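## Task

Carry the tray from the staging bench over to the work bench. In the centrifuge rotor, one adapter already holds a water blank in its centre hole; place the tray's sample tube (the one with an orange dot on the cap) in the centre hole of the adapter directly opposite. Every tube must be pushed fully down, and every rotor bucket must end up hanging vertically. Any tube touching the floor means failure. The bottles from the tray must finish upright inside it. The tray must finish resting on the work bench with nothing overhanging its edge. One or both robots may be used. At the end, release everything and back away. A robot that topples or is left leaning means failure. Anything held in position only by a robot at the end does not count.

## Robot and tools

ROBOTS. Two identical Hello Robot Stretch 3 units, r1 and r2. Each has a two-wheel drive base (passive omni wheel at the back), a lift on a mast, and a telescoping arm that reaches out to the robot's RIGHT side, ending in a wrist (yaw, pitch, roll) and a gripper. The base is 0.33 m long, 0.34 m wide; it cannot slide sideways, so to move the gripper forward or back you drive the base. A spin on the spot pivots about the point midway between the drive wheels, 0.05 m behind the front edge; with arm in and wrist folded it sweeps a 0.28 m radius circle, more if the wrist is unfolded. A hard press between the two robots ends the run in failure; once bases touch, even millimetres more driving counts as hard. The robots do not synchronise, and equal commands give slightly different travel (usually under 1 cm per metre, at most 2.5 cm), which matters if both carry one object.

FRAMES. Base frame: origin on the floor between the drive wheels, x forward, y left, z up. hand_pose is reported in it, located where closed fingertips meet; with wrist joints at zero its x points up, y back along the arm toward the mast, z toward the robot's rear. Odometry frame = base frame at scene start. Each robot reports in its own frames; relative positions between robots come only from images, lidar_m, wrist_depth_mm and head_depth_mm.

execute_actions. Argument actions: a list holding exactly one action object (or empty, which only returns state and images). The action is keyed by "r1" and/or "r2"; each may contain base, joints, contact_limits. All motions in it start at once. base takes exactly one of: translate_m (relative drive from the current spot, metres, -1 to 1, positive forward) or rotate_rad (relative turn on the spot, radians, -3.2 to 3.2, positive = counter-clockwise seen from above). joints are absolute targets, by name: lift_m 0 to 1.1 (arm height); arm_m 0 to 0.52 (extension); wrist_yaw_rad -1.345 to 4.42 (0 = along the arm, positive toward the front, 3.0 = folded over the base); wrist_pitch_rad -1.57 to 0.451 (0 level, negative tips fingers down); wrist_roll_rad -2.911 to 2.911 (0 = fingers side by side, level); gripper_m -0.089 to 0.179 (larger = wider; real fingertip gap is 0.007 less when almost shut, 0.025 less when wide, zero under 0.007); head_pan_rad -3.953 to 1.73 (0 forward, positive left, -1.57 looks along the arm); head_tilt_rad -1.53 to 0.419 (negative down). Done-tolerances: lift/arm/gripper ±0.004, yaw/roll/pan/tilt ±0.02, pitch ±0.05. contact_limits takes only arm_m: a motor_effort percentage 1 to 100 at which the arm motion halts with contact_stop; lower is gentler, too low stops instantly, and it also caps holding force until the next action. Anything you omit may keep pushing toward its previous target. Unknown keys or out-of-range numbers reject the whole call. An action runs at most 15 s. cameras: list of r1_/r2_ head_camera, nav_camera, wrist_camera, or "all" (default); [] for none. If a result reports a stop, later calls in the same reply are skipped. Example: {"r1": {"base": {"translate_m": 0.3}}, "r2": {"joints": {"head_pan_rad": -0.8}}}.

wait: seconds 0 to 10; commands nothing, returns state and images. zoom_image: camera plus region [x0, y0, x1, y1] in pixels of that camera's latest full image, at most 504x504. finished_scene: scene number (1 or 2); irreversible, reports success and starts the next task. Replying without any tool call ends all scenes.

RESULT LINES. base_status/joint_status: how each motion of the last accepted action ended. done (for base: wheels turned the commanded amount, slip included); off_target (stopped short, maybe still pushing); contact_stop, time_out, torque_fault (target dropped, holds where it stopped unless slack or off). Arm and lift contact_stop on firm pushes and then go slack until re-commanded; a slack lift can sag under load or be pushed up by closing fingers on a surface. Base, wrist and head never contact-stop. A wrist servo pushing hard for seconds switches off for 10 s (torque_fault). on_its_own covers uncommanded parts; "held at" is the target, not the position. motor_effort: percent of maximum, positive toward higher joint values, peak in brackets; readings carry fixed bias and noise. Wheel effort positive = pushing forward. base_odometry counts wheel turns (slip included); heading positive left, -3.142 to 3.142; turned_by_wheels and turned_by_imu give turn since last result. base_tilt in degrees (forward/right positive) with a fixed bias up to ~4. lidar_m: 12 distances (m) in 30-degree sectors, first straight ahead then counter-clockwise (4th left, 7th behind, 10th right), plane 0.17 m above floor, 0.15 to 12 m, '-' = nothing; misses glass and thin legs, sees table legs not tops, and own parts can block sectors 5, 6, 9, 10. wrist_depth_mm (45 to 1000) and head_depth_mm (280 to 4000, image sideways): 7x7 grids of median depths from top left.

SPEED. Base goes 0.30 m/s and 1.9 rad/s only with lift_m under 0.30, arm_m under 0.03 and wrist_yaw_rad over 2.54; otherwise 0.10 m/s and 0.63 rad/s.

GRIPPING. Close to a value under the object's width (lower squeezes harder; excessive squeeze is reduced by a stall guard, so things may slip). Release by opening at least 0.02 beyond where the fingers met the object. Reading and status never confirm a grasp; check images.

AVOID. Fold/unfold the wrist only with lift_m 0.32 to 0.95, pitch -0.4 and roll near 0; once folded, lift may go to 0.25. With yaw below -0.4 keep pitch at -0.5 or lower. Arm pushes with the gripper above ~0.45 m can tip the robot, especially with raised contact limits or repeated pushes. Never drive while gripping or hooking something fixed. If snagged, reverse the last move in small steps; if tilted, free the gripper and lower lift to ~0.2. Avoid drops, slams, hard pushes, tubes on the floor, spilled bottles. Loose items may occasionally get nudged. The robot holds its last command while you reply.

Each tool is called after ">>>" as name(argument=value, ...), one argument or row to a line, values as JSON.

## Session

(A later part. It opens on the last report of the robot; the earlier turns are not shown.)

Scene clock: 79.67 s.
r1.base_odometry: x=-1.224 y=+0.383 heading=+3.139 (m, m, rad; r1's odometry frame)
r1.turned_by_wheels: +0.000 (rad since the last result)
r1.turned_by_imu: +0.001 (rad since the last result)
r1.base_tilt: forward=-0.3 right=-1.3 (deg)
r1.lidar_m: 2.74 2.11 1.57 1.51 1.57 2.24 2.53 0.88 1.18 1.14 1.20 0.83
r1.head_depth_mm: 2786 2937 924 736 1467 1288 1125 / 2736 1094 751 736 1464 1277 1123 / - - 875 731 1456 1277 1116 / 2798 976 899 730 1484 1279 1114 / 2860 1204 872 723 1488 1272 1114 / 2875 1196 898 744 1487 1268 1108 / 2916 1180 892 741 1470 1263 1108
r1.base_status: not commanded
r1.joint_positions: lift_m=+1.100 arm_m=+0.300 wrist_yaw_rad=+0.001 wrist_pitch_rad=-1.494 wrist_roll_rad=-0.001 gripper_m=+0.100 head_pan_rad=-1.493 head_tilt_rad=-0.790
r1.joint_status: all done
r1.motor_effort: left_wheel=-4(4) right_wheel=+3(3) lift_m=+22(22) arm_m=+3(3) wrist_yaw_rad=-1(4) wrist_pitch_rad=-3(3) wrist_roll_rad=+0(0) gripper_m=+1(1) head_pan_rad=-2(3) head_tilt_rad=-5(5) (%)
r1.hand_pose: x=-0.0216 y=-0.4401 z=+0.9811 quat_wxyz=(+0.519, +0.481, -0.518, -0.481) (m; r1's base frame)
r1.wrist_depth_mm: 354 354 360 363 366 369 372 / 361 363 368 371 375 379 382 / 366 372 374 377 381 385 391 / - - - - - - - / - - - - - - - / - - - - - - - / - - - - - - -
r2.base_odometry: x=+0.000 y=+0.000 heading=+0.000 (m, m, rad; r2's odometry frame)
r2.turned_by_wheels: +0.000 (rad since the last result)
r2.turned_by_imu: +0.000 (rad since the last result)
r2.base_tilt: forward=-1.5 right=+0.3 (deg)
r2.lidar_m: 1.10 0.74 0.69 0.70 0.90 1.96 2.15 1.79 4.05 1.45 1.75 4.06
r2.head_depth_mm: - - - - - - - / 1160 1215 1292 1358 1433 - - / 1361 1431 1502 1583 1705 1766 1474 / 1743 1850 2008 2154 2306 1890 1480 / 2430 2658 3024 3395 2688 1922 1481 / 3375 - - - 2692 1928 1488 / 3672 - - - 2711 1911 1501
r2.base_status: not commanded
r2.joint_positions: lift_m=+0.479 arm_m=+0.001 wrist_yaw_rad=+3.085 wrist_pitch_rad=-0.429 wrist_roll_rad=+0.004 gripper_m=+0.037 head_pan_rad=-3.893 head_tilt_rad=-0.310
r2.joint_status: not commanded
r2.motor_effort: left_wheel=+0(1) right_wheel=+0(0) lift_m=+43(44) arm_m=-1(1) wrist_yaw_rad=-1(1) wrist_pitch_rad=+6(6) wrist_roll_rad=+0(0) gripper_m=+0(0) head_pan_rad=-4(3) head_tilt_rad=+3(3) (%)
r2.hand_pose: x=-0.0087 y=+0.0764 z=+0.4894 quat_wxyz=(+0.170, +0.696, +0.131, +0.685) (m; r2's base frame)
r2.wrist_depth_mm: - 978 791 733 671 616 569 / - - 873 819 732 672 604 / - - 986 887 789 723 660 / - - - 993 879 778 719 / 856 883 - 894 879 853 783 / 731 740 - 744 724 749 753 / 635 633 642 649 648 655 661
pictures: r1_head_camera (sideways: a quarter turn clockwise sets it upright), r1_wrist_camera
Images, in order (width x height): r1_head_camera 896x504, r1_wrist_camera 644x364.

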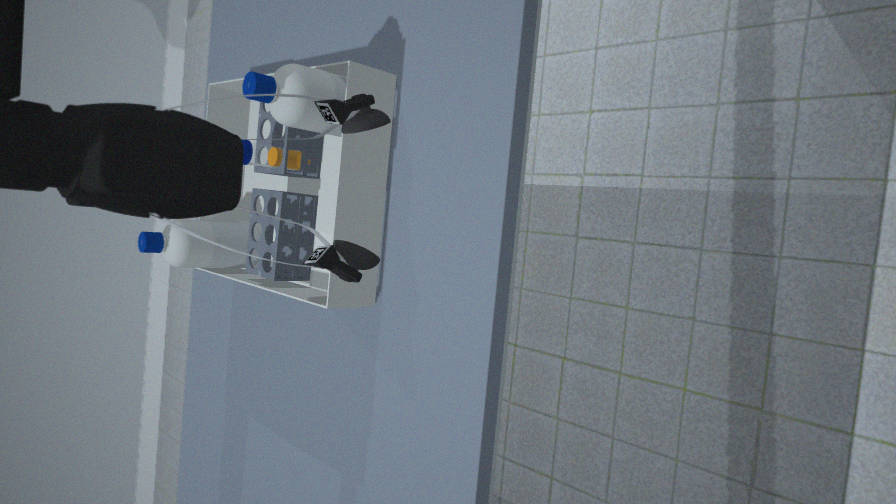

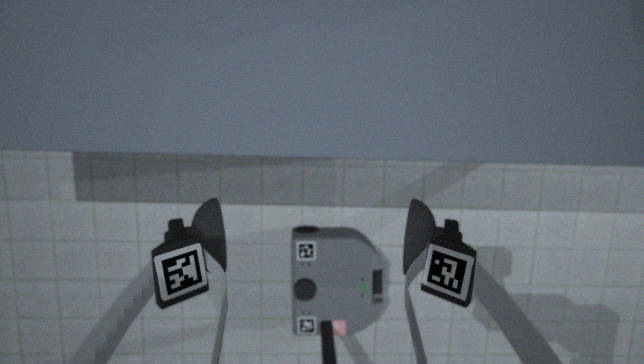

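>>> execute_actions(
  actions=[
    {"r1":{"base":{"rotate_rad":0.5},"joints":{"arm_m":0.0}}},
  ],
  cameras=[],
)

>>> execute_actions(
  actions=[
    {"r1":{"base":{"translate_m":-0.42}}},
  ],
  cameras=[],
)

>>> execute_actions(
  actions=[
    {"r1":{"base":{"rotate_rad":-0.5}}},
  ],
  cameras=[],
)

>>> execute_actions(
  actions=[
    {"r1":{"base":{"translate_m":0.22},"joints":{"arm_m":0.2,"head_tilt_rad":-0.95,"wrist_pitch_rad":-1.57}}},
  ],
  cameras=["r1_head_camera","r1_wrist_camera"],
)

Scene clock: 100.13 s.
r1.base_odometry: x=-1.224 y=+0.383 heading=-2.644 (m, m, rad; r1's odometry frame)
r1.turned_by_wheels: +0.500 (rad since the last result)
r1.turned_by_imu: +0.502 (rad since the last result)
r1.base_tilt: forward=-0.2 right=-1.4 (deg)
r1.lidar_m: 2.15 1.59 1.51 1.57 2.19 2.53 0.87 1.18 1.14 1.19 0.83 2.74
r1.head_depth_mm: - - - - - - 1104 / 2979 - - - - - 1105 / 3199 1225 967 - - - 1096 / 3386 1213 912 816 1549 1278 1118 / 3590 2967 903 1687 1473 1296 1111 / 3299 2932 900 1199 1411 1268 1113 / 2948 2935 2050 1758 1475 1269 1103
r1.base_status: done
r1.joint_positions: lift_m=+1.100 arm_m=+0.000 wrist_yaw_rad=+0.001 wrist_pitch_rad=-1.495 wrist_roll_rad=-0.001 gripper_m=+0.100 head_pan_rad=-1.493 head_tilt_rad=-0.790
r1.joint_status: all done
r1.motor_effort: left_wheel=-3(8) right_wheel=+3(8) lift_m=+22(22) arm_m=-3(3) wrist_yaw_rad=+0(1) wrist_pitch_rad=-2(3) wrist_roll_rad=+0(0) gripper_m=+1(0) head_pan_rad=-2(2) head_tilt_rad=-5(6) (%)
r1.hand_pose: x=-0.0216 y=-0.1407 z=+0.9811 quat_wxyz=(+0.519, +0.481, -0.518, -0.481) (m; r1's base frame)
r1.wrist_depth_mm: - - - - - - 387 / - - - - - - - / - - - - - - - / - - - - - - - / - - - - - - - / - - - - - - - / - - - - - - -
r2.base_odometry: x=+0.000 y=+0.000 heading=+0.000 (m, m, rad; r2's odometry frame)
r2.turned_by_wheels: +0.000 (rad since the last result)
r2.turned_by_imu: +0.000 (rad since the last result)
r2.base_tilt: forward=-1.6 right=+0.2 (deg)
r2.lidar_m: 1.10 0.74 0.69 0.70 0.90 1.97 2.15 1.79 4.07 1.45 1.75 4.06
r2.head_depth_mm: - - - - - - - / 1158 1217 1286 1352 1435 - - / 1357 1428 1523 1602 1711 1740 1466 / 1756 1847 1994 2160 2299 1913 1495 / 2416 2677 2949 3329 2642 1903 1480 / 3452 - - - 2695 1906 1494 / 3635 - - - 2702 1956 1492
r2.base_status: not commanded
r2.joint_positions: lift_m=+0.479 arm_m=+0.001 wrist_yaw_rad=+3.085 wrist_pitch_rad=-0.429 wrist_roll_rad=+0.004 gripper_m=+0.037 head_pan_rad=-3.893 head_tilt_rad=-0.310
r2.joint_status: not commanded
r2.motor_effort: left_wheel=+0(0) right_wheel=+0(0) lift_m=+43(43) arm_m=-1(1) wrist_yaw_rad=+0(0) wrist_pitch_rad=+6(6) wrist_roll_rad=+0(0) gripper_m=+0(0) head_pan_rad=-3(3) head_tilt_rad=+4(3) (%)
r2.hand_pose: x=-0.0087 y=+0.0764 z=+0.4894 quat_wxyz=(+0.170, +0.696, +0.131, +0.685) (m; r2's base frame)
r2.wrist_depth_mm: - - 809 752 683 619 572 / - - 889 818 731 666 602 / - - 960 898 789 723 653 / - - - 985 878 775 707 / 845 875 - 882 897 838 774 / 715 729 - 743 735 767 775 / 636 627 638 645 651 655 657
pictures: none
No camera images: the call's "cameras" was empty. Leave "cameras" out to get every camera's image.

Scene clock: 105.50 s.
r1.base_odometry: x=-0.855 y=+0.583 heading=-2.644 (m, m, rad; r1's odometry frame)
r1.turned_by_wheels: +0.000 (rad since the last result)
r1.turned_by_imu: +0.000 (rad since the last result)
r1.base_tilt: forward=-0.3 right=-1.4 (deg)
r1.lidar_m: 2.45 1.78 1.72 1.81 2.48 2.14 0.46 0.97 0.93 0.97 1.06 3.07
r1.head_depth_mm: - - - - - - 1110 / 2750 - - - - - 1105 / 2971 2879 909 - - - 1100 / 3187 2972 854 705 628 1252 1118 / 3380 1199 844 724 634 1294 1113 / 3643 1192 903 723 1409 1267 1111 / 3363 1184 894 719 1479 1259 1111
r1.base_status: done
r1.joint_positions: lift_m=+1.100 arm_m=+0.000 wrist_yaw_rad=+0.001 wrist_pitch_rad=-1.495 wrist_roll_rad=-0.001 gripper_m=+0.100 head_pan_rad=-1.493 head_tilt_rad=-0.790
r1.joint_status: not commanded
r1.motor_effort: left_wheel=-3(10) right_wheel=+3(4) lift_m=+22(22) arm_m=-3(3) wrist_yaw_rad=-1(1) wrist_pitch_rad=-3(3) wrist_roll_rad=+0(0) gripper_m=+0(0) head_pan_rad=-3(2) head_tilt_rad=-5(5) (%)
r1.hand_pose: x=-0.0216 y=-0.1407 z=+0.9811 quat_wxyz=(+0.519, +0.481, -0.518, -0.481) (m; r1's base frame)
r1.wrist_depth_mm: - - - 363 368 373 366 / - - - - 376 377 376 / - - - - - 384 390 / - - - - - 630 401 / - - - - - - 415 / - - - - - - - / - - - - - - -
r2.base_odometry: x=+0.000 y=+0.000 heading=+0.000 (m, m, rad; r2's odometry frame)
r2.turned_by_wheels: +0.000 (rad since the last result)
r2.turned_by_imu: +0.000 (rad since the last result)
r2.base_tilt: forward=-1.5 right=+0.2 (deg)
r2.lidar_m: 1.10 0.74 0.69 0.70 0.89 1.97 2.15 1.79 4.07 1.45 1.75 4.06
r2.head_depth_mm: - - - - - - - / 1152 1209 1288 1359 1437 - - / 1366 1428 1513 1603 1714 1740 1470 / 1760 1873 2010 2155 2277 1921 1466 / 2433 2672 3001 3397 2637 1905 1490 / 3367 - - - 2707 1903 1492 / 3660 - - - 2735 1943 1493
r2.base_status: not commanded
r2.joint_positions: lift_m=+0.479 arm_m=+0.001 wrist_yaw_rad=+3.085 wrist_pitch_rad=-0.429 wrist_roll_rad=+0.004 gripper_m=+0.037 head_pan_rad=-3.893 head_tilt_rad=-0.310
r2.joint_status: not commanded
r2.motor_effort: left_wheel=+0(1) right_wheel=+0(0) lift_m=+43(43) arm_m=-1(1) wrist_yaw_rad=+0(0) wrist_pitch_rad=+6(6) wrist_roll_rad=+0(1) gripper_m=+0(0) head_pan_rad=-4(3) head_tilt_rad=+3(3) (%)
r2.hand_pose: x=-0.0087 y=+0.0764 z=+0.4894 quat_wxyz=(+0.170, +0.696, +0.131, +0.685) (m; r2's base frame)
r2.wrist_depth_mm: - 977 803 741 677 612 566 / - - 888 811 728 663 609 / - - 977 906 805 729 664 / - - - 993 885 780 714 / 862 868 - 896 881 829 766 / 727 740 - 742 736 757 762 / 641 626 635 649 649 661 660
pictures: none
No camera images: the call's "cameras" was empty. Leave "cameras" out to get every camera's image.

Scene clock: 107.23 s.
r1.base_odometry: x=-0.855 y=+0.583 heading=+3.139 (m, m, rad; r1's odometry frame)
r1.turned_by_wheels: -0.500 (rad since the last result)
r1.turned_by_imu: -0.501 (rad since the last result)
r1.base_tilt: forward=-0.2 right=-1.5 (deg)
r1.lidar_m: 3.09 2.39 1.77 1.72 1.82 2.54 2.14 0.46 0.96 0.93 0.97 1.06
r1.head_depth_mm: - - - - - - 1068 / 2544 - - - - - 1101 / 2584 2872 963 - - - 1097 / 2637 2825 911 725 628 1205 1121 / 2654 2881 876 724 604 546 1108 / 2677 2949 866 664 601 1202 1109 / 2728 2934 786 655 601 1220 1103
r1.base_status: done
r1.joint_positions: lift_m=+1.100 arm_m=+0.000 wrist_yaw_rad=+0.001 wrist_pitch_rad=-1.495 wrist_roll_rad=-0.001 gripper_m=+0.100 head_pan_rad=-1.493 head_tilt_rad=-0.790
r1.joint_status: not commanded
r1.motor_effort: left_wheel=+5(13) right_wheel=-3(7) lift_m=+22(22) arm_m=-3(3) wrist_yaw_rad=+0(1) wrist_pitch_rad=-3(3) wrist_roll_rad=+0(0) gripper_m=+0(0) head_pan_rad=-2(3) head_tilt_rad=-5(5) (%)
r1.hand_pose: x=-0.0216 y=-0.1407 z=+0.9811 quat_wxyz=(+0.519, +0.481, -0.518, -0.481) (m; r1's base frame)
r1.wrist_depth_mm: 354 358 359 367 364 370 374 / - 371 369 372 375 378 384 / - - - - - - - / - - - - - - - / - - - - - - - / - - - - - - - / - - - - - - -
r2.base_odometry: x=+0.000 y=+0.000 heading=+0.000 (m, m, rad; r2's odometry frame)
r2.turned_by_wheels: +0.000 (rad since the last result)
r2.turned_by_imu: +0.000 (rad since the last result)
r2.base_tilt: forward=-1.4 right=+0.3 (deg)
r2.lidar_m: 1.10 0.74 0.69 0.70 0.90 1.97 2.15 1.79 4.06 1.45 1.75 4.05
r2.head_depth_mm: - - - - - - - / 1158 1212 1283 1354 1446 - - / 1363 1425 1503 1595 1720 1732 1476 / 1747 1867 2019 2168 2262 1910 1481 / 2439 2661 3002 3401 2700 1911 1494 / 3313 - - - 2700 1943 1496 / 3674 - - - 2695 1933 1506
r2.base_status: not commanded
r2.joint_positions: lift_m=+0.479 arm_m=+0.001 wrist_yaw_rad=+3.085 wrist_pitch_rad=-0.429 wrist_roll_rad=+0.004 gripper_m=+0.037 head_pan_rad=-3.893 head_tilt_rad=-0.310
r2.joint_status: not commanded
r2.motor_effort: left_wheel=+0(1) right_wheel=+0(0) lift_m=+43(43) arm_m=-1(1) wrist_yaw_rad=+0(0) wrist_pitch_rad=+6(6) wrist_roll_rad=+0(0) gripper_m=+0(0) head_pan_rad=-4(3) head_tilt_rad=+4(3) (%)
r2.hand_pose: x=-0.0087 y=+0.0764 z=+0.4894 quat_wxyz=(+0.170, +0.696, +0.131, +0.685) (m; r2's base frame)
r2.wrist_depth_mm: - 992 811 747 674 617 567 / - - 857 812 733 665 613 / - - 977 912 805 719 653 / - - - 982 885 780 713 / 883 869 - 879 891 838 760 / 732 724 - 741 735 761 753 / 629 636 634 643 647 657 660
pictures: none
No camera images: the call's "cameras" was empty. Leave "cameras" out to get every camera's image.

Scene clock: 111.00 s.
r1.base_odometry: x=-1.075 y=+0.584 heading=+3.139 (m, m, rad; r1's odometry frame)
r1.turned_by_wheels: +0.000 (rad since the last result)
r1.turned_by_imu: +0.001 (rad since the last result)
r1.base_tilt: forward=-0.1 right=-1.5 (deg)
r1.lidar_m: 2.88 2.38 1.75 1.71 1.81 2.54 2.37 0.65 0.97 0.94 0.98 0.85
r1.head_depth_mm: 2614 920 758 644 571 1219 1095 / - 865 772 641 579 1223 1113 / - - 697 637 577 1214 - / 2651 851 599 635 586 1213 - / 2718 841 734 632 584 1213 1089 / 2677 782 734 629 1289 1207 1081 / 2671 885 700 628 1284 1198 1080
r1.base_status: done
r1.joint_positions: lift_m=+1.100 arm_m=+0.200 wrist_yaw_rad=+0.000 wrist_pitch_rad=-1.555 wrist_roll_rad=-0.001 gripper_m=+0.100 head_pan_rad=-1.493 head_tilt_rad=-0.938
r1.joint_status: all done
joint sent to its limit — the command would take r1.wrist_pitch_rad past its lower limit, so that joint was sent only as far as its limit.
r1.motor_effort: left_wheel=+5(12) right_wheel=-3(4) lift_m=+22(22) arm_m=+3(3) wrist_yaw_rad=-1(1) wrist_pitch_rad=-3(4) wrist_roll_rad=+0(0) gripper_m=+1(0) head_pan_rad=-3(2) head_tilt_rad=-5(22) (%)
r1.hand_pose: x=-0.0216 y=-0.3246 z=+0.9819 quat_wxyz=(+0.504, +0.496, -0.503, -0.496) (m; r1's base frame)
r1.wrist_depth_mm: 337 339 324 349 357 363 359 / 355 358 362 366 370 374 375 / 365 370 372 377 383 383 385 / 376 381 385 387 395 396 401 / - - - 397 - - - / - - - - - - - / - - - - - - -
r2.base_odometry: x=+0.000 y=+0.000 heading=+0.000 (m, m, rad; r2's odometry frame)
r2.turned_by_wheels: +0.000 (rad since the last result)
r2.turned_by_imu: +0.000 (rad since the last result)
r2.base_tilt: forward=-1.5 right=+0.3 (deg)
r2.lidar_m: 1.10 0.74 0.69 0.70 0.90 1.97 2.15 1.79 4.07 1.45 1.75 4.07
r2.head_depth_mm: - - - - - - - / 1161 1219 1297 1351 1439 - - / 1352 1428 1519 1599 1708 1730 1464 / 1745 1871 1996 2204 2295 1905 1486 / 2432 2659 2988 3311 2689 1909 1496 / 3449 - - - 2714 1914 1482 / 3621 - - - 2698 1934 1497
r2.base_status: not commanded
r2.joint_positions: lift_m=+0.479 arm_m=+0.001 wrist_yaw_rad=+3.085 wrist_pitch_rad=-0.429 wrist_roll_rad=+0.004 gripper_m=+0.037 head_pan_rad=-3.893 head_tilt_rad=-0.310
r2.joint_status: not commanded
r2.motor_effort: left_wheel=+0(0) right_wheel=+0(0) lift_m=+43(43) arm_m=-1(1) wrist_yaw_rad=+0(0) wrist_pitch_rad=+6(6) wrist_roll_rad=+1(1) gripper_m=+0(0) head_pan_rad=-3(3) head_tilt_rad=+4(3) (%)
r2.hand_pose: x=-0.0087 y=+0.0764 z=+0.4894 quat_wxyz=(+0.170, +0.696, +0.131, +0.685) (m; r2's base frame)
r2.wrist_depth_mm: - 971 803 755 671 617 574 / - - 895 808 736 673 601 / - - 980 884 787 725 649 / - - - 976 884 785 709 / 847 875 - 883 885 840 764 / 740 748 - 761 723 764 776 / 636 635 639 653 647 663 668
pictures: r1_head_camera (sideways: a quarter turn clockwise sets it upright), r1_wrist_camera
Images, in order (width x height): r1_head_camera 896x504, r1_wrist_camera 644x364.

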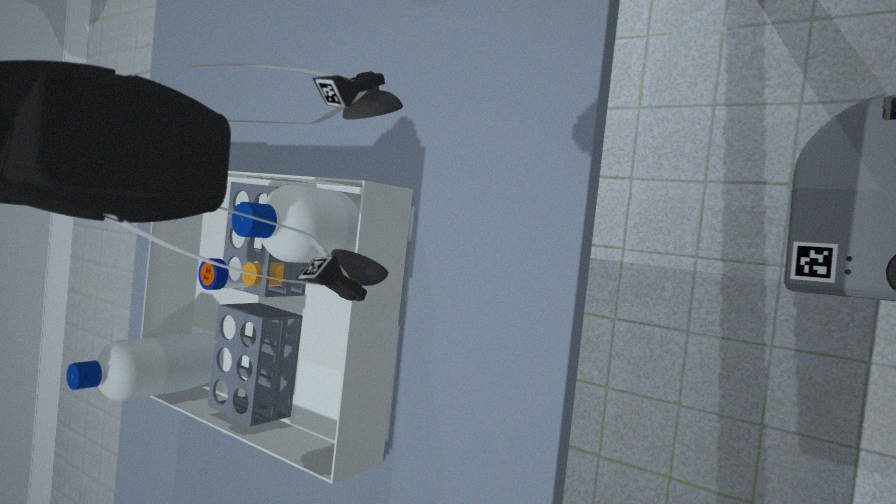

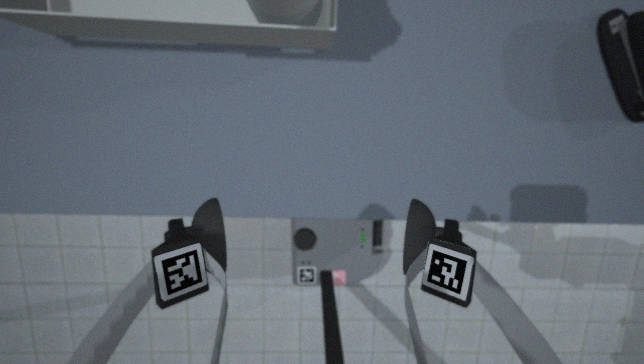

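>>> execute_actions(
  actions=[
    {"r1":{"base":{"translate_m":0.115},"joints":{"wrist_pitch_rad":-1.0,"gripper_m":0.07}}},
  ],
  cameras=["r1_head_camera","r1_wrist_camera"],
)

Scene clock: 122.17 s.
r1.base_odometry: x=-1.190 y=+0.584 heading=+3.139 (m, m, rad; r1's odometry frame)
r1.turned_by_wheels: +0.000 (rad since the last result)
r1.turned_by_imu: +0.001 (rad since the last result)
r1.base_tilt: forward=-0.2 right=-1.5 (deg)
r1.lidar_m: 2.76 2.37 1.78 1.71 1.78 2.54 2.48 0.75 0.97 0.94 0.98 0.75
r1.head_depth_mm: 2623 919 756 644 580 1224 1105 / - 836 578 629 579 1220 1115 / - 848 727 639 577 1219 - / 2643 777 724 636 585 1211 - / 2682 846 724 634 585 1207 1088 / 2661 892 738 632 1290 1205 1085 / 2697 885 733 628 1289 1204 1085
r1.base_status: done
r1.joint_positions: lift_m=+1.100 arm_m=+0.200 wrist_yaw_rad=+0.000 wrist_pitch_rad=-1.013 wrist_roll_rad=-0.001 gripper_m=+0.070 head_pan_rad=-1.493 head_tilt_rad=-0.938
r1.joint_status: all done
r1.motor_effort: left_wheel=+5(12) right_wheel=-3(4) lift_m=+22(22) arm_m=+3(4) wrist_yaw_rad=+0(0) wrist_pitch_rad=+7(6) wrist_roll_rad=+0(1) gripper_m=+1(80) head_pan_rad=-2(2) head_tilt_rad=-6(6) (%)
r1.hand_pose: x=-0.0216 y=-0.4598 z=+1.0083 quat_wxyz=(+0.619, +0.343, -0.618, -0.343) (m; r1's base frame)
r1.wrist_depth_mm: 517 527 453 520 524 558 570 / 489 494 421 502 506 517 528 / 458 457 422 449 441 483 489 / 429 428 436 444 289 451 457 / 403 403 412 415 327 425 433 / 384 386 386 392 393 405 406 / 364 368 370 372 379 385 384
r2.base_odometry: x=+0.000 y=+0.000 heading=+0.000 (m, m, rad; r2's odometry frame)
r2.turned_by_wheels: +0.000 (rad since the last result)
r2.turned_by_imu: +0.000 (rad since the last result)
r2.base_tilt: forward=-1.5 right=+0.3 (deg)
r2.lidar_m: 1.10 0.75 0.69 0.70 0.89 1.97 2.14 1.79 4.06 1.45 1.75 4.05
r2.head_depth_mm: - - - - - - - / 1157 1215 1284 1360 1435 - - / 1364 1425 1522 1610 1701 1770 1468 / 1749 1868 1994 2181 2273 1899 1475 / 2451 2665 2977 3379 2643 1928 1493 / 3408 - - - 2672 1925 1489 / 3673 - - - 2703 1915 1512
r2.base_status: not commanded
r2.joint_positions: lift_m=+0.479 arm_m=+0.001 wrist_yaw_rad=+3.085 wrist_pitch_rad=-0.429 wrist_roll_rad=+0.004 gripper_m=+0.037 head_pan_rad=-3.893 head_tilt_rad=-0.310
r2.joint_status: not commanded
r2.motor_effort: left_wheel=+0(0) right_wheel=+0(0) lift_m=+43(43) arm_m=-1(1) wrist_yaw_rad=+1(1) wrist_pitch_rad=+6(6) wrist_roll_rad=+1(0) gripper_m=+0(0) head_pan_rad=-4(3) head_tilt_rad=+3(3) (%)
r2.hand_pose: x=-0.0087 y=+0.0764 z=+0.4894 quat_wxyz=(+0.170, +0.696, +0.131, +0.685) (m; r2's base frame)
r2.wrist_depth_mm: - 972 806 740 680 625 562 / - - 893 823 722 666 602 / - - 984 927 791 721 649 / - - - 956 880 787 711 / 852 867 - 870 892 834 766 / 725 735 - 743 728 768 759 / 638 639 640 647 643 653 658
pictures: r1_head_camera (sideways: a quarter turn clockwise sets it upright), r1_wrist_camera
Images, in order (width x height): r1_head_camera 896x504, r1_wrist_camera 644x364.

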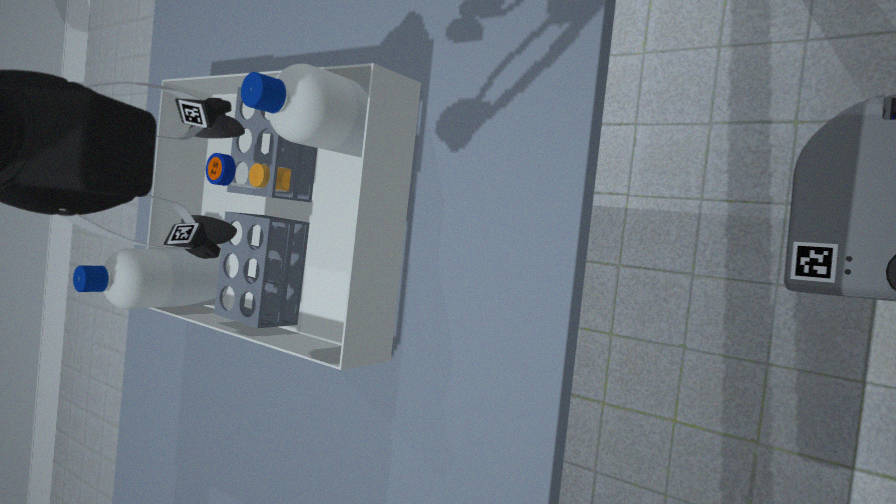

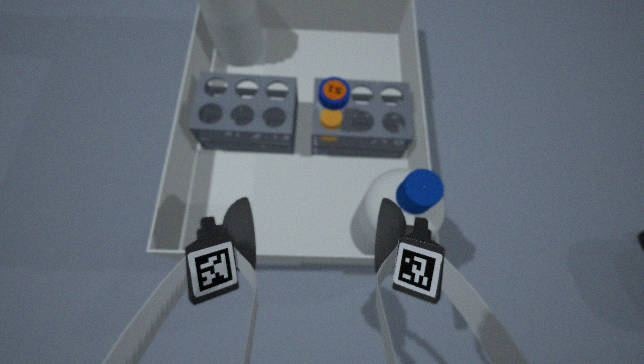

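>>> execute_actions(
  actions=[
    {"r1":{"base":{"translate_m":-0.012},"joints":{"wrist_pitch_rad":-0.55,"arm_m":0.14,"gripper_m":0.06}}},
  ],
  cameras=["r1_wrist_camera"],
)

Scene clock: 139.30 s.
r1.base_odometry: x=-1.178 y=+0.584 heading=+3.140 (m, m, rad; r1's odometry frame)
r1.turned_by_wheels: +0.000 (rad since the last result)
r1.turned_by_imu: +0.001 (rad since the last result)
r1.base_tilt: forward=-0.2 right=-1.4 (deg)
r1.lidar_m: 2.78 2.37 1.78 1.71 1.78 2.54 2.46 0.74 0.97 0.94 0.99 0.76
r1.head_depth_mm: 2614 918 755 643 581 1222 1097 / - 858 579 633 580 1225 1110 / - 847 725 639 578 1222 - / 2634 831 726 636 585 1213 - / 2685 818 722 633 583 1206 1093 / 2699 890 738 628 1305 1206 1083 / 2687 884 735 628 1290 1201 1084
r1.base_status: done
r1.joint_positions: lift_m=+1.100 arm_m=+0.140 wrist_yaw_rad=+0.000 wrist_pitch_rad=-0.570 wrist_roll_rad=-0.001 gripper_m=+0.060 head_pan_rad=-1.493 head_tilt_rad=-0.938
r1.joint_status: all done
r1.motor_effort: left_wheel=+5(6) right_wheel=-3(8) lift_m=+22(22) arm_m=-3(3) wrist_yaw_rad=-1(1) wrist_pitch_rad=+11(10) wrist_roll_rad=+0(0) gripper_m=+0(44) head_pan_rad=-2(2) head_tilt_rad=-6(6) (%)
r1.hand_pose: x=-0.0215 y=-0.4880 z=+1.0798 quat_wxyz=(+0.679, +0.199, -0.678, -0.199) (m; r1's base frame)
r1.wrist_depth_mm: - - - - - - - / - - - - - - - / 761 771 791 - - - - / 638 642 575 637 661 676 691 / 544 555 526 487 585 572 584 / 478 477 463 466 397 503 505 / 423 423 430 423 307 443 451
r2.base_odometry: x=+0.000 y=+0.000 heading=+0.000 (m, m, rad; r2's odometry frame)
r2.turned_by_wheels: +0.000 (rad since the last result)
r2.turned_by_imu: +0.000 (rad since the last result)
r2.base_tilt: forward=-1.5 right=+0.2 (deg)
r2.lidar_m: 1.10 0.74 0.69 0.70 0.89 1.97 2.15 1.79 4.06 1.46 1.74 4.06
r2.head_depth_mm: - - - - - - - / 1154 1218 1289 1349 1437 - - / 1359 1434 1519 1602 1702 1766 1474 / 1750 1893 1999 2165 2288 1913 1479 / 2425 2687 2949 3311 2706 1903 1486 / 3415 - - - 2708 1917 1479 / 3657 - - - 2690 1926 1500
r2.base_status: not commanded
r2.joint_positions: lift_m=+0.479 arm_m=+0.001 wrist_yaw_rad=+3.085 wrist_pitch_rad=-0.429 wrist_roll_rad=+0.004 gripper_m=+0.037 head_pan_rad=-3.893 head_tilt_rad=-0.310
r2.joint_status: not commanded
r2.motor_effort: left_wheel=+0(0) right_wheel=+0(0) lift_m=+43(43) arm_m=-1(1) wrist_yaw_rad=+0(1) wrist_pitch_rad=+6(6) wrist_roll_rad=+0(1) gripper_m=+0(0) head_pan_rad=-3(3) head_tilt_rad=+3(4) (%)
r2.hand_pose: x=-0.0087 y=+0.0764 z=+0.4894 quat_wxyz=(+0.170, +0.696, +0.131, +0.685) (m; r2's base frame)
r2.wrist_depth_mm: - 977 804 746 667 618 570 / - - 873 816 737 662 607 / - - 973 908 801 726 658 / - - - 981 895 802 708 / 848 867 - 887 878 849 759 / 736 744 - 749 718 756 758 / 627 635 641 647 655 659 656
pictures: r1_wrist_camera
Images, in order (width x height): r1_wrist_camera 644x364.

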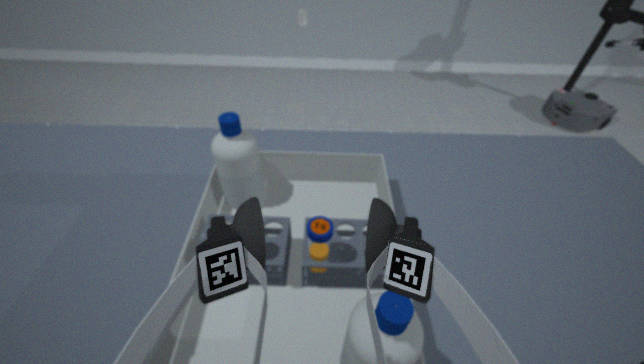

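>>> execute_actions(
  actions=[
    {"r1":{"joints":{"arm_m":0.275}}},
  ],
  cameras=[],
)

>>> execute_actions(
  actions=[
    {"r1":{"joints":{"lift_m":1.03}}},
  ],
  cameras=["r1_wrist_camera","r1_head_camera"],
)

Scene clock: 147.70 s.
r1.base_odometry: x=-1.178 y=+0.584 heading=+3.140 (m, m, rad; r1's odometry frame)
r1.turned_by_wheels: +0.000 (rad since the last result)
r1.turned_by_imu: +0.001 (rad since the last result)
r1.base_tilt: forward=-0.2 right=-1.5 (deg)
r1.lidar_m: 2.78 2.38 1.78 1.71 1.78 2.54 2.47 0.74 0.97 0.94 0.99 0.76
r1.head_depth_mm: 2630 919 758 644 580 1227 1099 / 2665 859 580 632 579 1221 1116 / 2676 849 729 638 577 1216 - / 2634 833 726 635 587 1212 - / 2661 819 721 632 584 1214 1087 / 2654 889 737 630 1291 1207 1083 / 2690 884 734 627 1282 1204 1079
r1.base_status: not commanded
r1.joint_positions: lift_m=+1.100 arm_m=+0.275 wrist_yaw_rad=+0.000 wrist_pitch_rad=-0.569 wrist_roll_rad=-0.001 gripper_m=+0.060 head_pan_rad=-1.493 head_tilt_rad=-0.938
r1.joint_status: all done
r1.motor_effort: left_wheel=+5(5) right_wheel=-3(3) lift_m=+22(23) arm_m=+3(3) wrist_yaw_rad=-1(1) wrist_pitch_rad=+10(10) wrist_roll_rad=+0(0) gripper_m=-1(1) head_pan_rad=-3(3) head_tilt_rad=-6(7) (%)
r1.hand_pose: x=-0.0215 y=-0.6224 z=+1.0800 quat_wxyz=(+0.679, +0.199, -0.678, -0.199) (m; r1's base frame)
r1.wrist_depth_mm: - - - - - - - / - - - - - - - / - - - - - - - / 638 641 645 658 667 669 684 / 549 549 444 533 582 576 583 / 475 479 471 486 465 498 506 / 422 416 390 389 405 443 444
r2.base_odometry: x=+0.000 y=+0.000 heading=+0.000 (m, m, rad; r2's odometry frame)
r2.turned_by_wheels: +0.000 (rad since the last result)
r2.turned_by_imu: +0.000 (rad since the last result)
r2.base_tilt: forward=-1.5 right=+0.2 (deg)
r2.lidar_m: 1.10 0.74 0.69 0.70 0.90 1.97 2.15 1.79 4.06 1.45 1.75 4.03
r2.head_depth_mm: - - - - - - - / 1153 1210 1284 1352 1429 - - / 1359 1438 1500 1607 1709 1733 1463 / 1731 1858 1995 2155 2275 1927 1476 / 2440 2653 2966 3353 2679 1922 1477 / 3412 - - - 2688 1921 1483 / 3690 - - - 2732 1928 1489
r2.base_status: not commanded
r2.joint_positions: lift_m=+0.479 arm_m=+0.001 wrist_yaw_rad=+3.085 wrist_pitch_rad=-0.429 wrist_roll_rad=+0.004 gripper_m=+0.037 head_pan_rad=-3.893 head_tilt_rad=-0.310
r2.joint_status: not commanded
r2.motor_effort: left_wheel=-1(0) right_wheel=+0(1) lift_m=+43(43) arm_m=-1(1) wrist_yaw_rad=+0(1) wrist_pitch_rad=+6(6) wrist_roll_rad=+0(1) gripper_m=+0(1) head_pan_rad=-4(3) head_tilt_rad=+4(4) (%)
r2.hand_pose: x=-0.0087 y=+0.0764 z=+0.4894 quat_wxyz=(+0.170, +0.696, +0.131, +0.685) (m; r2's base frame)
r2.wrist_depth_mm: - 978 819 741 674 616 567 / - - 885 814 741 664 603 / - - - 907 815 725 653 / - - - 980 884 781 709 / 870 871 - 884 892 837 769 / 719 727 - 742 736 756 766 / 622 629 637 638 643 661 659
pictures: none
No camera images: the call's "cameras" was empty. Leave "cameras" out to get every camera's image.

Scene clock: 149.17 s.
r1.base_odometry: x=-1.178 y=+0.584 heading=+3.140 (m, m, rad; r1's odometry frame)
r1.turned_by_wheels: +0.000 (rad since the last result)
r1.turned_by_imu: +0.000 (rad since the last result)
r1.base_tilt: forward=-0.2 right=-1.4 (deg)
r1.lidar_m: 2.78 2.37 1.78 1.71 1.78 2.53 2.47 0.74 0.97 0.94 0.98 0.76
r1.head_depth_mm: 2658 918 756 643 581 1224 1098 / 2649 861 580 633 579 1224 1111 / - 846 727 638 577 1217 - / 2640 830 724 636 587 1212 - / 2683 820 722 633 584 1207 1089 / 2682 888 738 629 1286 1204 1085 / 2706 885 734 629 1278 1204 1081
r1.base_status: not commanded
r1.joint_positions: lift_m=+1.030 arm_m=+0.275 wrist_yaw_rad=+0.000 wrist_pitch_rad=-0.569 wrist_roll_rad=-0.001 gripper_m=+0.060 head_pan_rad=-1.493 head_tilt_rad=-0.938
r1.joint_status: all done
r1.motor_effort: left_wheel=+5(5) right_wheel=-3(3) lift_m=+15(22) arm_m=+3(4) wrist_yaw_rad=+0(0) wrist_pitch_rad=+10(10) wrist_roll_rad=+0(0) gripper_m=+1(1) head_pan_rad=-3(3) head_tilt_rad=-6(6) (%)
r1.hand_pose: x=-0.0215 y=-0.6225 z=+1.0106 quat_wxyz=(+0.679, +0.199, -0.678, -0.199) (m; r1's base frame)
r1.wrist_depth_mm: - - - - - - - / - - - - - - - / - - - - - - - / 531 540 368 489 559 563 572 / 460 449 437 467 479 483 490 / 402 395 333 362 361 420 425 / 357 344 317 315 314 373 376
r2.base_odometry: x=+0.000 y=+0.000 heading=+0.000 (m, m, rad; r2's odometry frame)
r2.turned_by_wheels: +0.000 (rad since the last result)
r2.turned_by_imu: +0.000 (rad since the last result)
r2.base_tilt: forward=-1.5 right=+0.3 (deg)
r2.lidar_m: 1.10 0.74 0.69 0.70 0.90 1.97 2.15 1.79 4.06 1.45 1.75 4.06
r2.head_depth_mm: - - - - - - - / 1161 1218 1289 1354 1451 - - / 1346 1428 1518 1597 1706 1748 1474 / 1753 1873 2024 2183 2290 1906 1475 / 2437 2630 3020 3333 2676 1902 1485 / 3396 - - - 2705 1932 1492 / 3680 - - - 2689 1925 1504
r2.base_status: not commanded
r2.joint_positions: lift_m=+0.479 arm_m=+0.001 wrist_yaw_rad=+3.085 wrist_pitch_rad=-0.429 wrist_roll_rad=+0.004 gripper_m=+0.037 head_pan_rad=-3.893 head_tilt_rad=-0.310
r2.joint_status: not commanded
r2.motor_effort: left_wheel=+0(0) right_wheel=+0(0) lift_m=+43(44) arm_m=-1(1) wrist_yaw_rad=+0(0) wrist_pitch_rad=+6(6) wrist_roll_rad=+0(0) gripper_m=+0(0) head_pan_rad=-3(3) head_tilt_rad=+4(4) (%)
r2.hand_pose: x=-0.0087 y=+0.0764 z=+0.4894 quat_wxyz=(+0.170, +0.696, +0.131, +0.685) (m; r2's base frame)
r2.wrist_depth_mm: - 981 813 755 674 613 569 / - - 873 822 736 665 603 / - - 984 892 805 727 660 / - - - 996 863 785 704 / 849 847 - 877 894 840 768 / 729 743 - 750 720 763 762 / 636 632 638 633 642 662 655
pictures: r1_head_camera (sideways: a quarter turn clockwise sets it upright), r1_wrist_camera
Images, in order (width x height): r1_head_camera 896x504, r1_wrist_camera 644x364.

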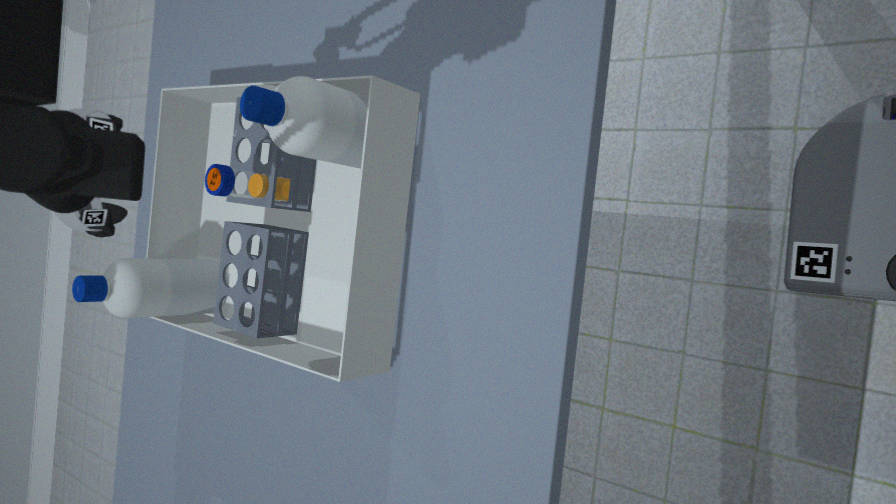

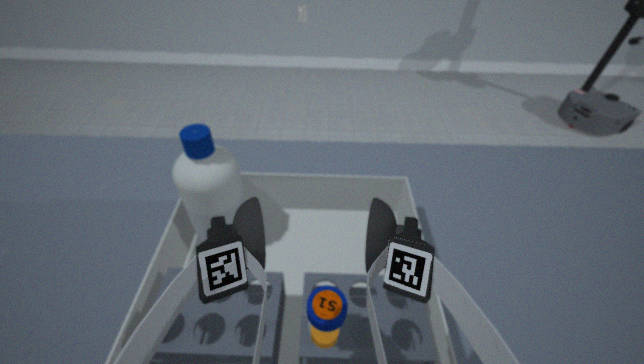

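>>> execute_actions(
  actions=[
    {"r1":{"joints":{"lift_m":0.965}}},
  ],
  cameras=["r1_wrist_camera","r1_head_camera"],
)

Scene clock: 155.90 s.
r1.base_odometry: x=-1.178 y=+0.584 heading=+3.140 (m, m, rad; r1's odometry frame)
r1.turned_by_wheels: +0.000 (rad since the last result)
r1.turned_by_imu: +0.001 (rad since the last result)
r1.base_tilt: forward=-0.3 right=-1.3 (deg)
r1.lidar_m: 2.78 2.38 1.78 1.71 1.78 2.54 2.47 0.74 0.96 0.94 0.99 0.76
r1.head_depth_mm: 2607 894 755 642 581 1227 1102 / - 854 579 633 579 1217 1120 / - 826 724 637 576 1218 - / 2656 814 727 637 585 1218 - / 2701 820 722 633 584 1213 1087 / 2672 891 735 630 1285 1201 1083 / 2695 887 734 628 1289 1203 1083
r1.base_status: not commanded
r1.joint_positions: lift_m=+0.965 arm_m=+0.275 wrist_yaw_rad=+0.000 wrist_pitch_rad=-0.569 wrist_roll_rad=-0.001 gripper_m=+0.060 head_pan_rad=-1.493 head_tilt_rad=-0.938
r1.joint_status: all done
r1.motor_effort: left_wheel=+5(5) right_wheel=-3(3) lift_m=+14(18) arm_m=+3(3) wrist_yaw_rad=+0(1) wrist_pitch_rad=+10(10) wrist_roll_rad=-1(0) gripper_m=+0(0) head_pan_rad=-2(2) head_tilt_rad=-5(6) (%)
r1.hand_pose: x=-0.0215 y=-0.6225 z=+0.9456 quat_wxyz=(+0.679, +0.199, -0.678, -0.199) (m; r1's base frame)
r1.wrist_depth_mm: - - - - - - - / - - - - - - - / 530 512 346 552 561 571 582 / 441 431 368 440 445 469 478 / 380 336 384 390 358 400 405 / 332 276 288 259 291 350 350 / 289 265 269 288 273 308 310
r2.base_odometry: x=+0.000 y=+0.000 heading=+0.000 (m, m, rad; r2's odometry frame)
r2.turned_by_wheels: +0.000 (rad since the last result)
r2.turned_by_imu: +0.000 (rad since the last result)
r2.base_tilt: forward=-1.5 right=+0.3 (deg)
r2.lidar_m: 1.10 0.74 0.69 0.70 0.89 1.97 2.15 1.79 4.05 1.45 1.75 4.06
r2.head_depth_mm: - - - - - - - / 1152 1213 1285 1353 1435 - - / 1364 1431 1510 1601 1713 1740 1470 / 1750 1880 2013 2163 2269 1910 1472 / 2452 2625 2958 3347 2672 1922 1484 / 3450 - - - 2722 1918 1492 / 3679 - - - 2742 1921 1494
r2.base_status: not commanded
r2.joint_positions: lift_m=+0.479 arm_m=+0.001 wrist_yaw_rad=+3.085 wrist_pitch_rad=-0.429 wrist_roll_rad=+0.004 gripper_m=+0.037 head_pan_rad=-3.893 head_tilt_rad=-0.310
r2.joint_status: not commanded
r2.motor_effort: left_wheel=+0(1) right_wheel=+0(1) lift_m=+43(44) arm_m=-1(1) wrist_yaw_rad=+0(0) wrist_pitch_rad=+6(6) wrist_roll_rad=+0(0) gripper_m=+0(0) head_pan_rad=-3(4) head_tilt_rad=+2(2) (%)
r2.hand_pose: x=-0.0087 y=+0.0764 z=+0.4894 quat_wxyz=(+0.170, +0.696, +0.131, +0.685) (m; r2's base frame)
r2.wrist_depth_mm: - 974 808 753 685 618 571 / - - 877 822 725 658 605 / - - 995 910 801 712 654 / - - - 995 882 781 710 / 863 858 - 880 885 837 764 / 729 728 - 733 729 756 765 / 624 628 637 642 643 653 657
pictures: r1_head_camera (sideways: a quarter turn clockwise sets it upright), r1_wrist_camera
Images, in order (width x height): r1_head_camera 896x504, r1_wrist_camera 644x364.

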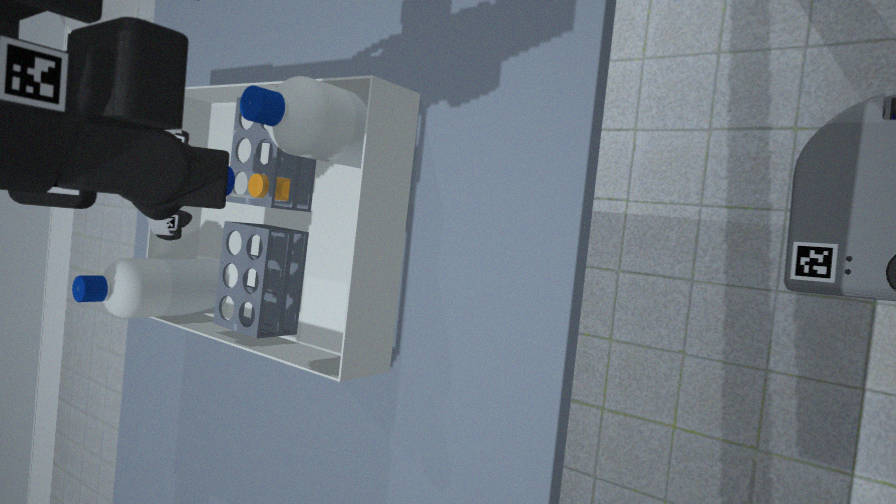

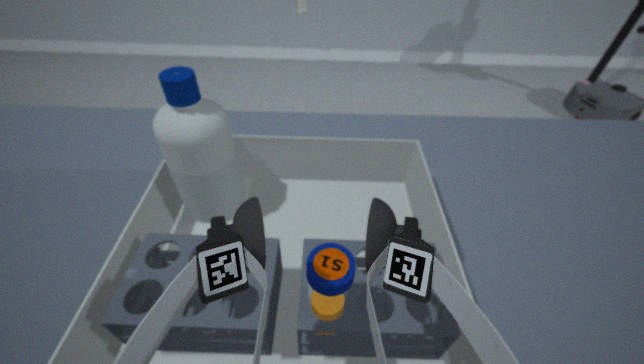

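>>> execute_actions(
  actions=[
    {"r1":{"base":{"translate_m":-0.008},"joints":{"lift_m":0.935}}},
  ],
  cameras=["r1_wrist_camera"],
)

Scene clock: 162.43 s.
r1.base_odometry: x=-1.170 y=+0.584 heading=+3.140 (m, m, rad; r1's odometry frame)
r1.turned_by_wheels: +0.000 (rad since the last result)
r1.turned_by_imu: +0.001 (rad since the last result)
r1.base_tilt: forward=-0.2 right=-1.5 (deg)
r1.lidar_m: 2.79 2.38 1.78 1.71 1.77 2.53 2.45 0.73 0.97 0.94 0.99 0.77
r1.head_depth_mm: - 866 754 643 570 1227 1097 / - - 601 632 580 1223 1113 / 2600 - 708 637 577 1219 - / 2647 829 722 634 586 1212 - / 2686 821 734 634 583 1212 1088 / 2678 892 718 632 1286 1208 1085 / 2689 886 735 627 1284 1206 1081
r1.base_status: done
r1.joint_positions: lift_m=+0.935 arm_m=+0.275 wrist_yaw_rad=+0.000 wrist_pitch_rad=-0.569 wrist_roll_rad=-0.001 gripper_m=+0.060 head_pan_rad=-1.493 head_tilt_rad=-0.938
r1.joint_status: all done
r1.motor_effort: left_wheel=+5(9) right_wheel=-3(7) lift_m=+14(15) arm_m=+3(4) wrist_yaw_rad=+0(0) wrist_pitch_rad=+9(10) wrist_roll_rad=+0(0) gripper_m=+0(0) head_pan_rad=-2(2) head_tilt_rad=-7(6) (%)
r1.hand_pose: x=-0.0215 y=-0.6225 z=+0.9156 quat_wxyz=(+0.679, +0.199, -0.678, -0.199) (m; r1's base frame)
r1.wrist_depth_mm: - - - - - - - / - 547 - - - - - / 480 444 380 405 489 517 525 / 401 349 376 411 399 424 429 / 341 277 322 277 294 362 368 / 252 248 245 238 251 312 318 / 228 257 262 260 261 277 281
r2.base_odometry: x=+0.000 y=+0.000 heading=+0.000 (m, m, rad; r2's odometry frame)
r2.turned_by_wheels: +0.000 (rad since the last result)
r2.turned_by_imu: +0.000 (rad since the last result)
r2.base_tilt: forward=-1.5 right=+0.3 (deg)
r2.lidar_m: 1.09 0.74 0.69 0.70 0.89 1.97 2.15 1.79 4.05 1.45 1.75 4.07
r2.head_depth_mm: - - - - - - - / 1158 1212 1281 1350 1442 - - / 1360 1431 1523 1593 1709 1738 1468 / 1745 1868 1984 2171 2281 1918 1482 / 2451 2684 2956 3353 2700 1904 1488 / 3409 - - - 2737 1919 1493 / 3693 - - - 2730 1927 1494
r2.base_status: not commanded
r2.joint_positions: lift_m=+0.479 arm_m=+0.001 wrist_yaw_rad=+3.085 wrist_pitch_rad=-0.429 wrist_roll_rad=+0.004 gripper_m=+0.037 head_pan_rad=-3.893 head_tilt_rad=-0.310
r2.joint_status: not commanded
r2.motor_effort: left_wheel=+0(0) right_wheel=+0(0) lift_m=+43(43) arm_m=-1(1) wrist_yaw_rad=+0(0) wrist_pitch_rad=+6(6) wrist_roll_rad=+0(1) gripper_m=+0(0) head_pan_rad=-4(3) head_tilt_rad=+3(4) (%)
r2.hand_pose: x=-0.0087 y=+0.0764 z=+0.4894 quat_wxyz=(+0.170, +0.696, +0.131, +0.685) (m; r2's base frame)
r2.wrist_depth_mm: - 975 812 743 678 609 568 / - - 878 809 735 663 608 / - - 969 896 800 720 657 / - - - 993 878 787 700 / 858 866 - 883 883 836 761 / 731 750 - 744 728 758 761 / 636 631 638 644 646 649 653
pictures: r1_wrist_camera
Images, in order (width x height): r1_wrist_camera 644x364.

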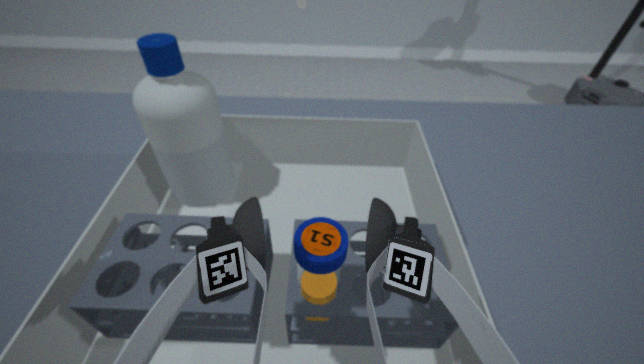

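>>> execute_actions(
  actions=[
    {"r1":{"joints":{"gripper_m":0.015}}},
  ],
  cameras=[],
)

>>> execute_actions(
  actions=[
    {"r1":{"joints":{"lift_m":0.97}}},
  ],
  cameras=["r1_wrist_camera","r1_head_camera"],
)

Scene clock: 169.40 s.
r1.base_odometry: x=-1.170 y=+0.584 heading=+3.140 (m, m, rad; r1's odometry frame)
r1.turned_by_wheels: +0.000 (rad since the last result)
r1.turned_by_imu: +0.001 (rad since the last result)
r1.base_tilt: forward=-0.3 right=-1.2 (deg)
r1.lidar_m: 2.79 2.38 1.77 1.71 1.78 2.53 2.46 0.73 0.97 0.94 0.99 0.77
r1.head_depth_mm: - 865 754 644 572 1229 1097 / - - 602 632 579 1222 1113 / 2604 - 710 637 577 1224 - / 2645 835 724 635 585 1216 - / 2680 819 737 632 584 1206 1091 / 2706 890 722 630 1287 1201 1087 / 2688 887 736 628 1287 1202 1079
r1.base_status: not commanded
r1.joint_positions: lift_m=+0.935 arm_m=+0.275 wrist_yaw_rad=+0.000 wrist_pitch_rad=-0.569 wrist_roll_rad=-0.001 gripper_m=+0.015 head_pan_rad=-1.493 head_tilt_rad=-0.938
r1.joint_status: all done
r1.motor_effort: left_wheel=+5(5) right_wheel=-3(3) lift_m=+14(14) arm_m=+4(4) wrist_yaw_rad=+0(1) wrist_pitch_rad=+10(9) wrist_roll_rad=-1(1) gripper_m=+0(78) head_pan_rad=-2(2) head_tilt_rad=-7(5) (%)
r1.hand_pose: x=-0.0215 y=-0.6225 z=+0.9156 quat_wxyz=(+0.679, +0.199, -0.678, -0.199) (m; r1's base frame)
r1.wrist_depth_mm: - - - - - - - / - 548 - - - - - / 476 450 381 404 488 516 522 / 396 349 377 414 400 422 433 / 341 279 304 199 297 362 365 / 252 249 246 232 256 309 317 / 229 256 262 261 262 269 281
r2.base_odometry: x=+0.000 y=+0.000 heading=+0.000 (m, m, rad; r2's odometry frame)
r2.turned_by_wheels: +0.000 (rad since the last result)
r2.turned_by_imu: +0.000 (rad since the last result)
r2.base_tilt: forward=-1.5 right=+0.2 (deg)
r2.lidar_m: 1.10 0.74 0.69 0.70 0.89 1.97 2.15 1.79 4.06 1.45 1.75 4.06
r2.head_depth_mm: - - - - - - - / 1155 1220 1280 1350 1442 - - / 1362 1435 1517 1604 1689 1745 1475 / 1739 1856 1972 2149 2303 1910 1484 / 2442 2674 2956 3315 2715 1915 1481 / 3386 - - - 2727 1923 1505 / 3699 - - - 2700 1938 1491
r2.base_status: not commanded
r2.joint_positions: lift_m=+0.479 arm_m=+0.001 wrist_yaw_rad=+3.085 wrist_pitch_rad=-0.429 wrist_roll_rad=+0.004 gripper_m=+0.037 head_pan_rad=-3.893 head_tilt_rad=-0.310
r2.joint_status: not commanded
r2.motor_effort: left_wheel=+0(0) right_wheel=+0(0) lift_m=+44(43) arm_m=-1(1) wrist_yaw_rad=+1(0) wrist_pitch_rad=+6(6) wrist_roll_rad=+0(1) gripper_m=+0(0) head_pan_rad=-4(3) head_tilt_rad=+3(3) (%)
r2.hand_pose: x=-0.0087 y=+0.0764 z=+0.4894 quat_wxyz=(+0.170, +0.696, +0.131, +0.685) (m; r2's base frame)
r2.wrist_depth_mm: - 957 804 746 667 614 568 / - - 893 805 739 662 613 / - - 986 890 805 714 646 / - - - 978 881 779 713 / 847 876 - 884 891 831 758 / 730 733 - 746 723 753 755 / 629 629 646 639 653 656 652
pictures: none
No camera images: the call's "cameras" was empty. Leave "cameras" out to get every camera's image.

Scene clock: 170.53 s.
r1.base_odometry: x=-1.170 y=+0.584 heading=+3.140 (m, m, rad; r1's odometry frame)
r1.turned_by_wheels: +0.000 (rad since the last result)
r1.turned_by_imu: +0.000 (rad since the last result)
r1.base_tilt: forward=-0.3 right=-1.4 (deg)
r1.lidar_m: 2.79 2.37 1.78 1.71 1.78 2.54 2.45 0.73 0.97 0.94 0.99 0.77
r1.head_depth_mm: 2596 890 758 644 571 1227 1100 / - 852 600 632 579 1222 1111 / - 829 711 638 578 1216 - / 2692 834 723 635 586 1215 - / 2674 821 734 634 584 1209 1085 / 2670 890 720 631 1290 1207 1081 / 2684 887 735 627 1286 1202 1079
r1.base_status: not commanded
r1.joint_positions: lift_m=+0.970 arm_m=+0.275 wrist_yaw_rad=+0.000 wrist_pitch_rad=-0.569 wrist_roll_rad=-0.001 gripper_m=+0.015 head_pan_rad=-1.493 head_tilt_rad=-0.938
r1.joint_status: all done
r1.motor_effort: left_wheel=+5(5) right_wheel=-3(3) lift_m=+23(22) arm_m=+3(4) wrist_yaw_rad=-1(0) wrist_pitch_rad=+10(10) wrist_roll_rad=+0(0) gripper_m=+0(1) head_pan_rad=-3(2) head_tilt_rad=-7(6) (%)
r1.hand_pose: x=-0.0215 y=-0.6225 z=+0.9501 quat_wxyz=(+0.679, +0.199, -0.678, -0.199) (m; r1's base frame)
r1.wrist_depth_mm: - - - - - - - / - - - - - - - / 537 506 408 558 563 582 585 / 447 439 378 449 448 481 481 / 386 350 387 394 384 407 411 / 336 280 299 269 296 353 356 / 288 270 289 275 271 311 314
r2.base_odometry: x=+0.000 y=+0.000 heading=+0.000 (m, m, rad; r2's odometry frame)
r2.turned_by_wheels: +0.000 (rad since the last result)
r2.turned_by_imu: +0.000 (rad since the last result)
r2.base_tilt: forward=-1.5 right=+0.3 (deg)
r2.lidar_m: 1.10 0.74 0.69 0.70 0.89 1.97 2.14 1.79 4.07 1.45 1.75 4.05
r2.head_depth_mm: - - - - - - - / 1159 1215 1293 1360 1435 - - / 1354 1433 1501 1598 1693 1765 1471 / 1758 1871 2003 2188 2271 1904 1478 / 2394 2649 2929 3357 2675 1909 1491 / 3432 - - - 2767 1932 1493 / 3647 - - - 2707 1927 1498
r2.base_status: not commanded
r2.joint_positions: lift_m=+0.479 arm_m=+0.001 wrist_yaw_rad=+3.085 wrist_pitch_rad=-0.429 wrist_roll_rad=+0.004 gripper_m=+0.037 head_pan_rad=-3.893 head_tilt_rad=-0.310
r2.joint_status: not commanded
r2.motor_effort: left_wheel=-1(0) right_wheel=+0(0) lift_m=+44(43) arm_m=-1(1) wrist_yaw_rad=+0(0) wrist_pitch_rad=+6(6) wrist_roll_rad=+1(0) gripper_m=+0(0) head_pan_rad=-3(3) head_tilt_rad=+4(3) (%)
r2.hand_pose: x=-0.0087 y=+0.0764 z=+0.4894 quat_wxyz=(+0.170, +0.696, +0.131, +0.685) (m; r2's base frame)
r2.wrist_depth_mm: - 980 795 756 678 620 572 / - - 890 813 730 666 612 / - - 984 903 790 729 658 / - - - 986 888 781 708 / 852 863 - 870 889 826 768 / 730 722 - 737 721 765 745 / 629 629 636 643 650 647 656
pictures: r1_head_camera (sideways: a quarter turn clockwise sets it upright), r1_wrist_camera
Images, in order (width x height): r1_head_camera 896x504, r1_wrist_camera 644x364.

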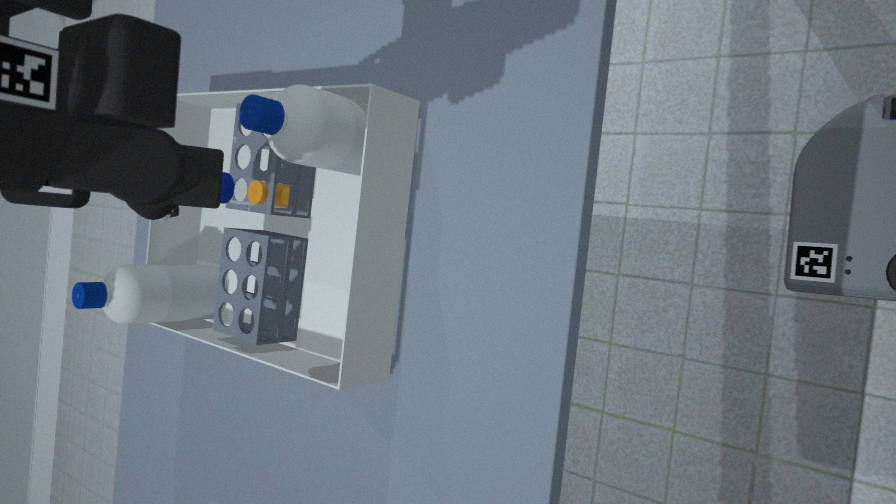

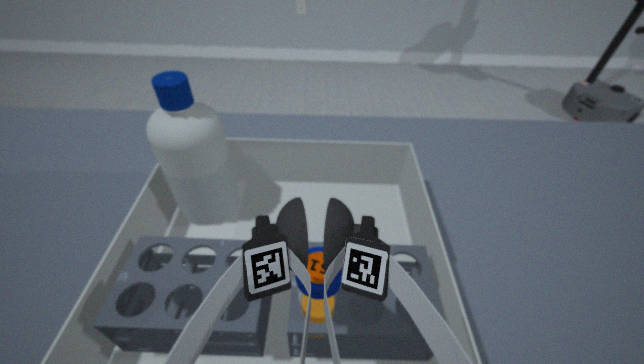

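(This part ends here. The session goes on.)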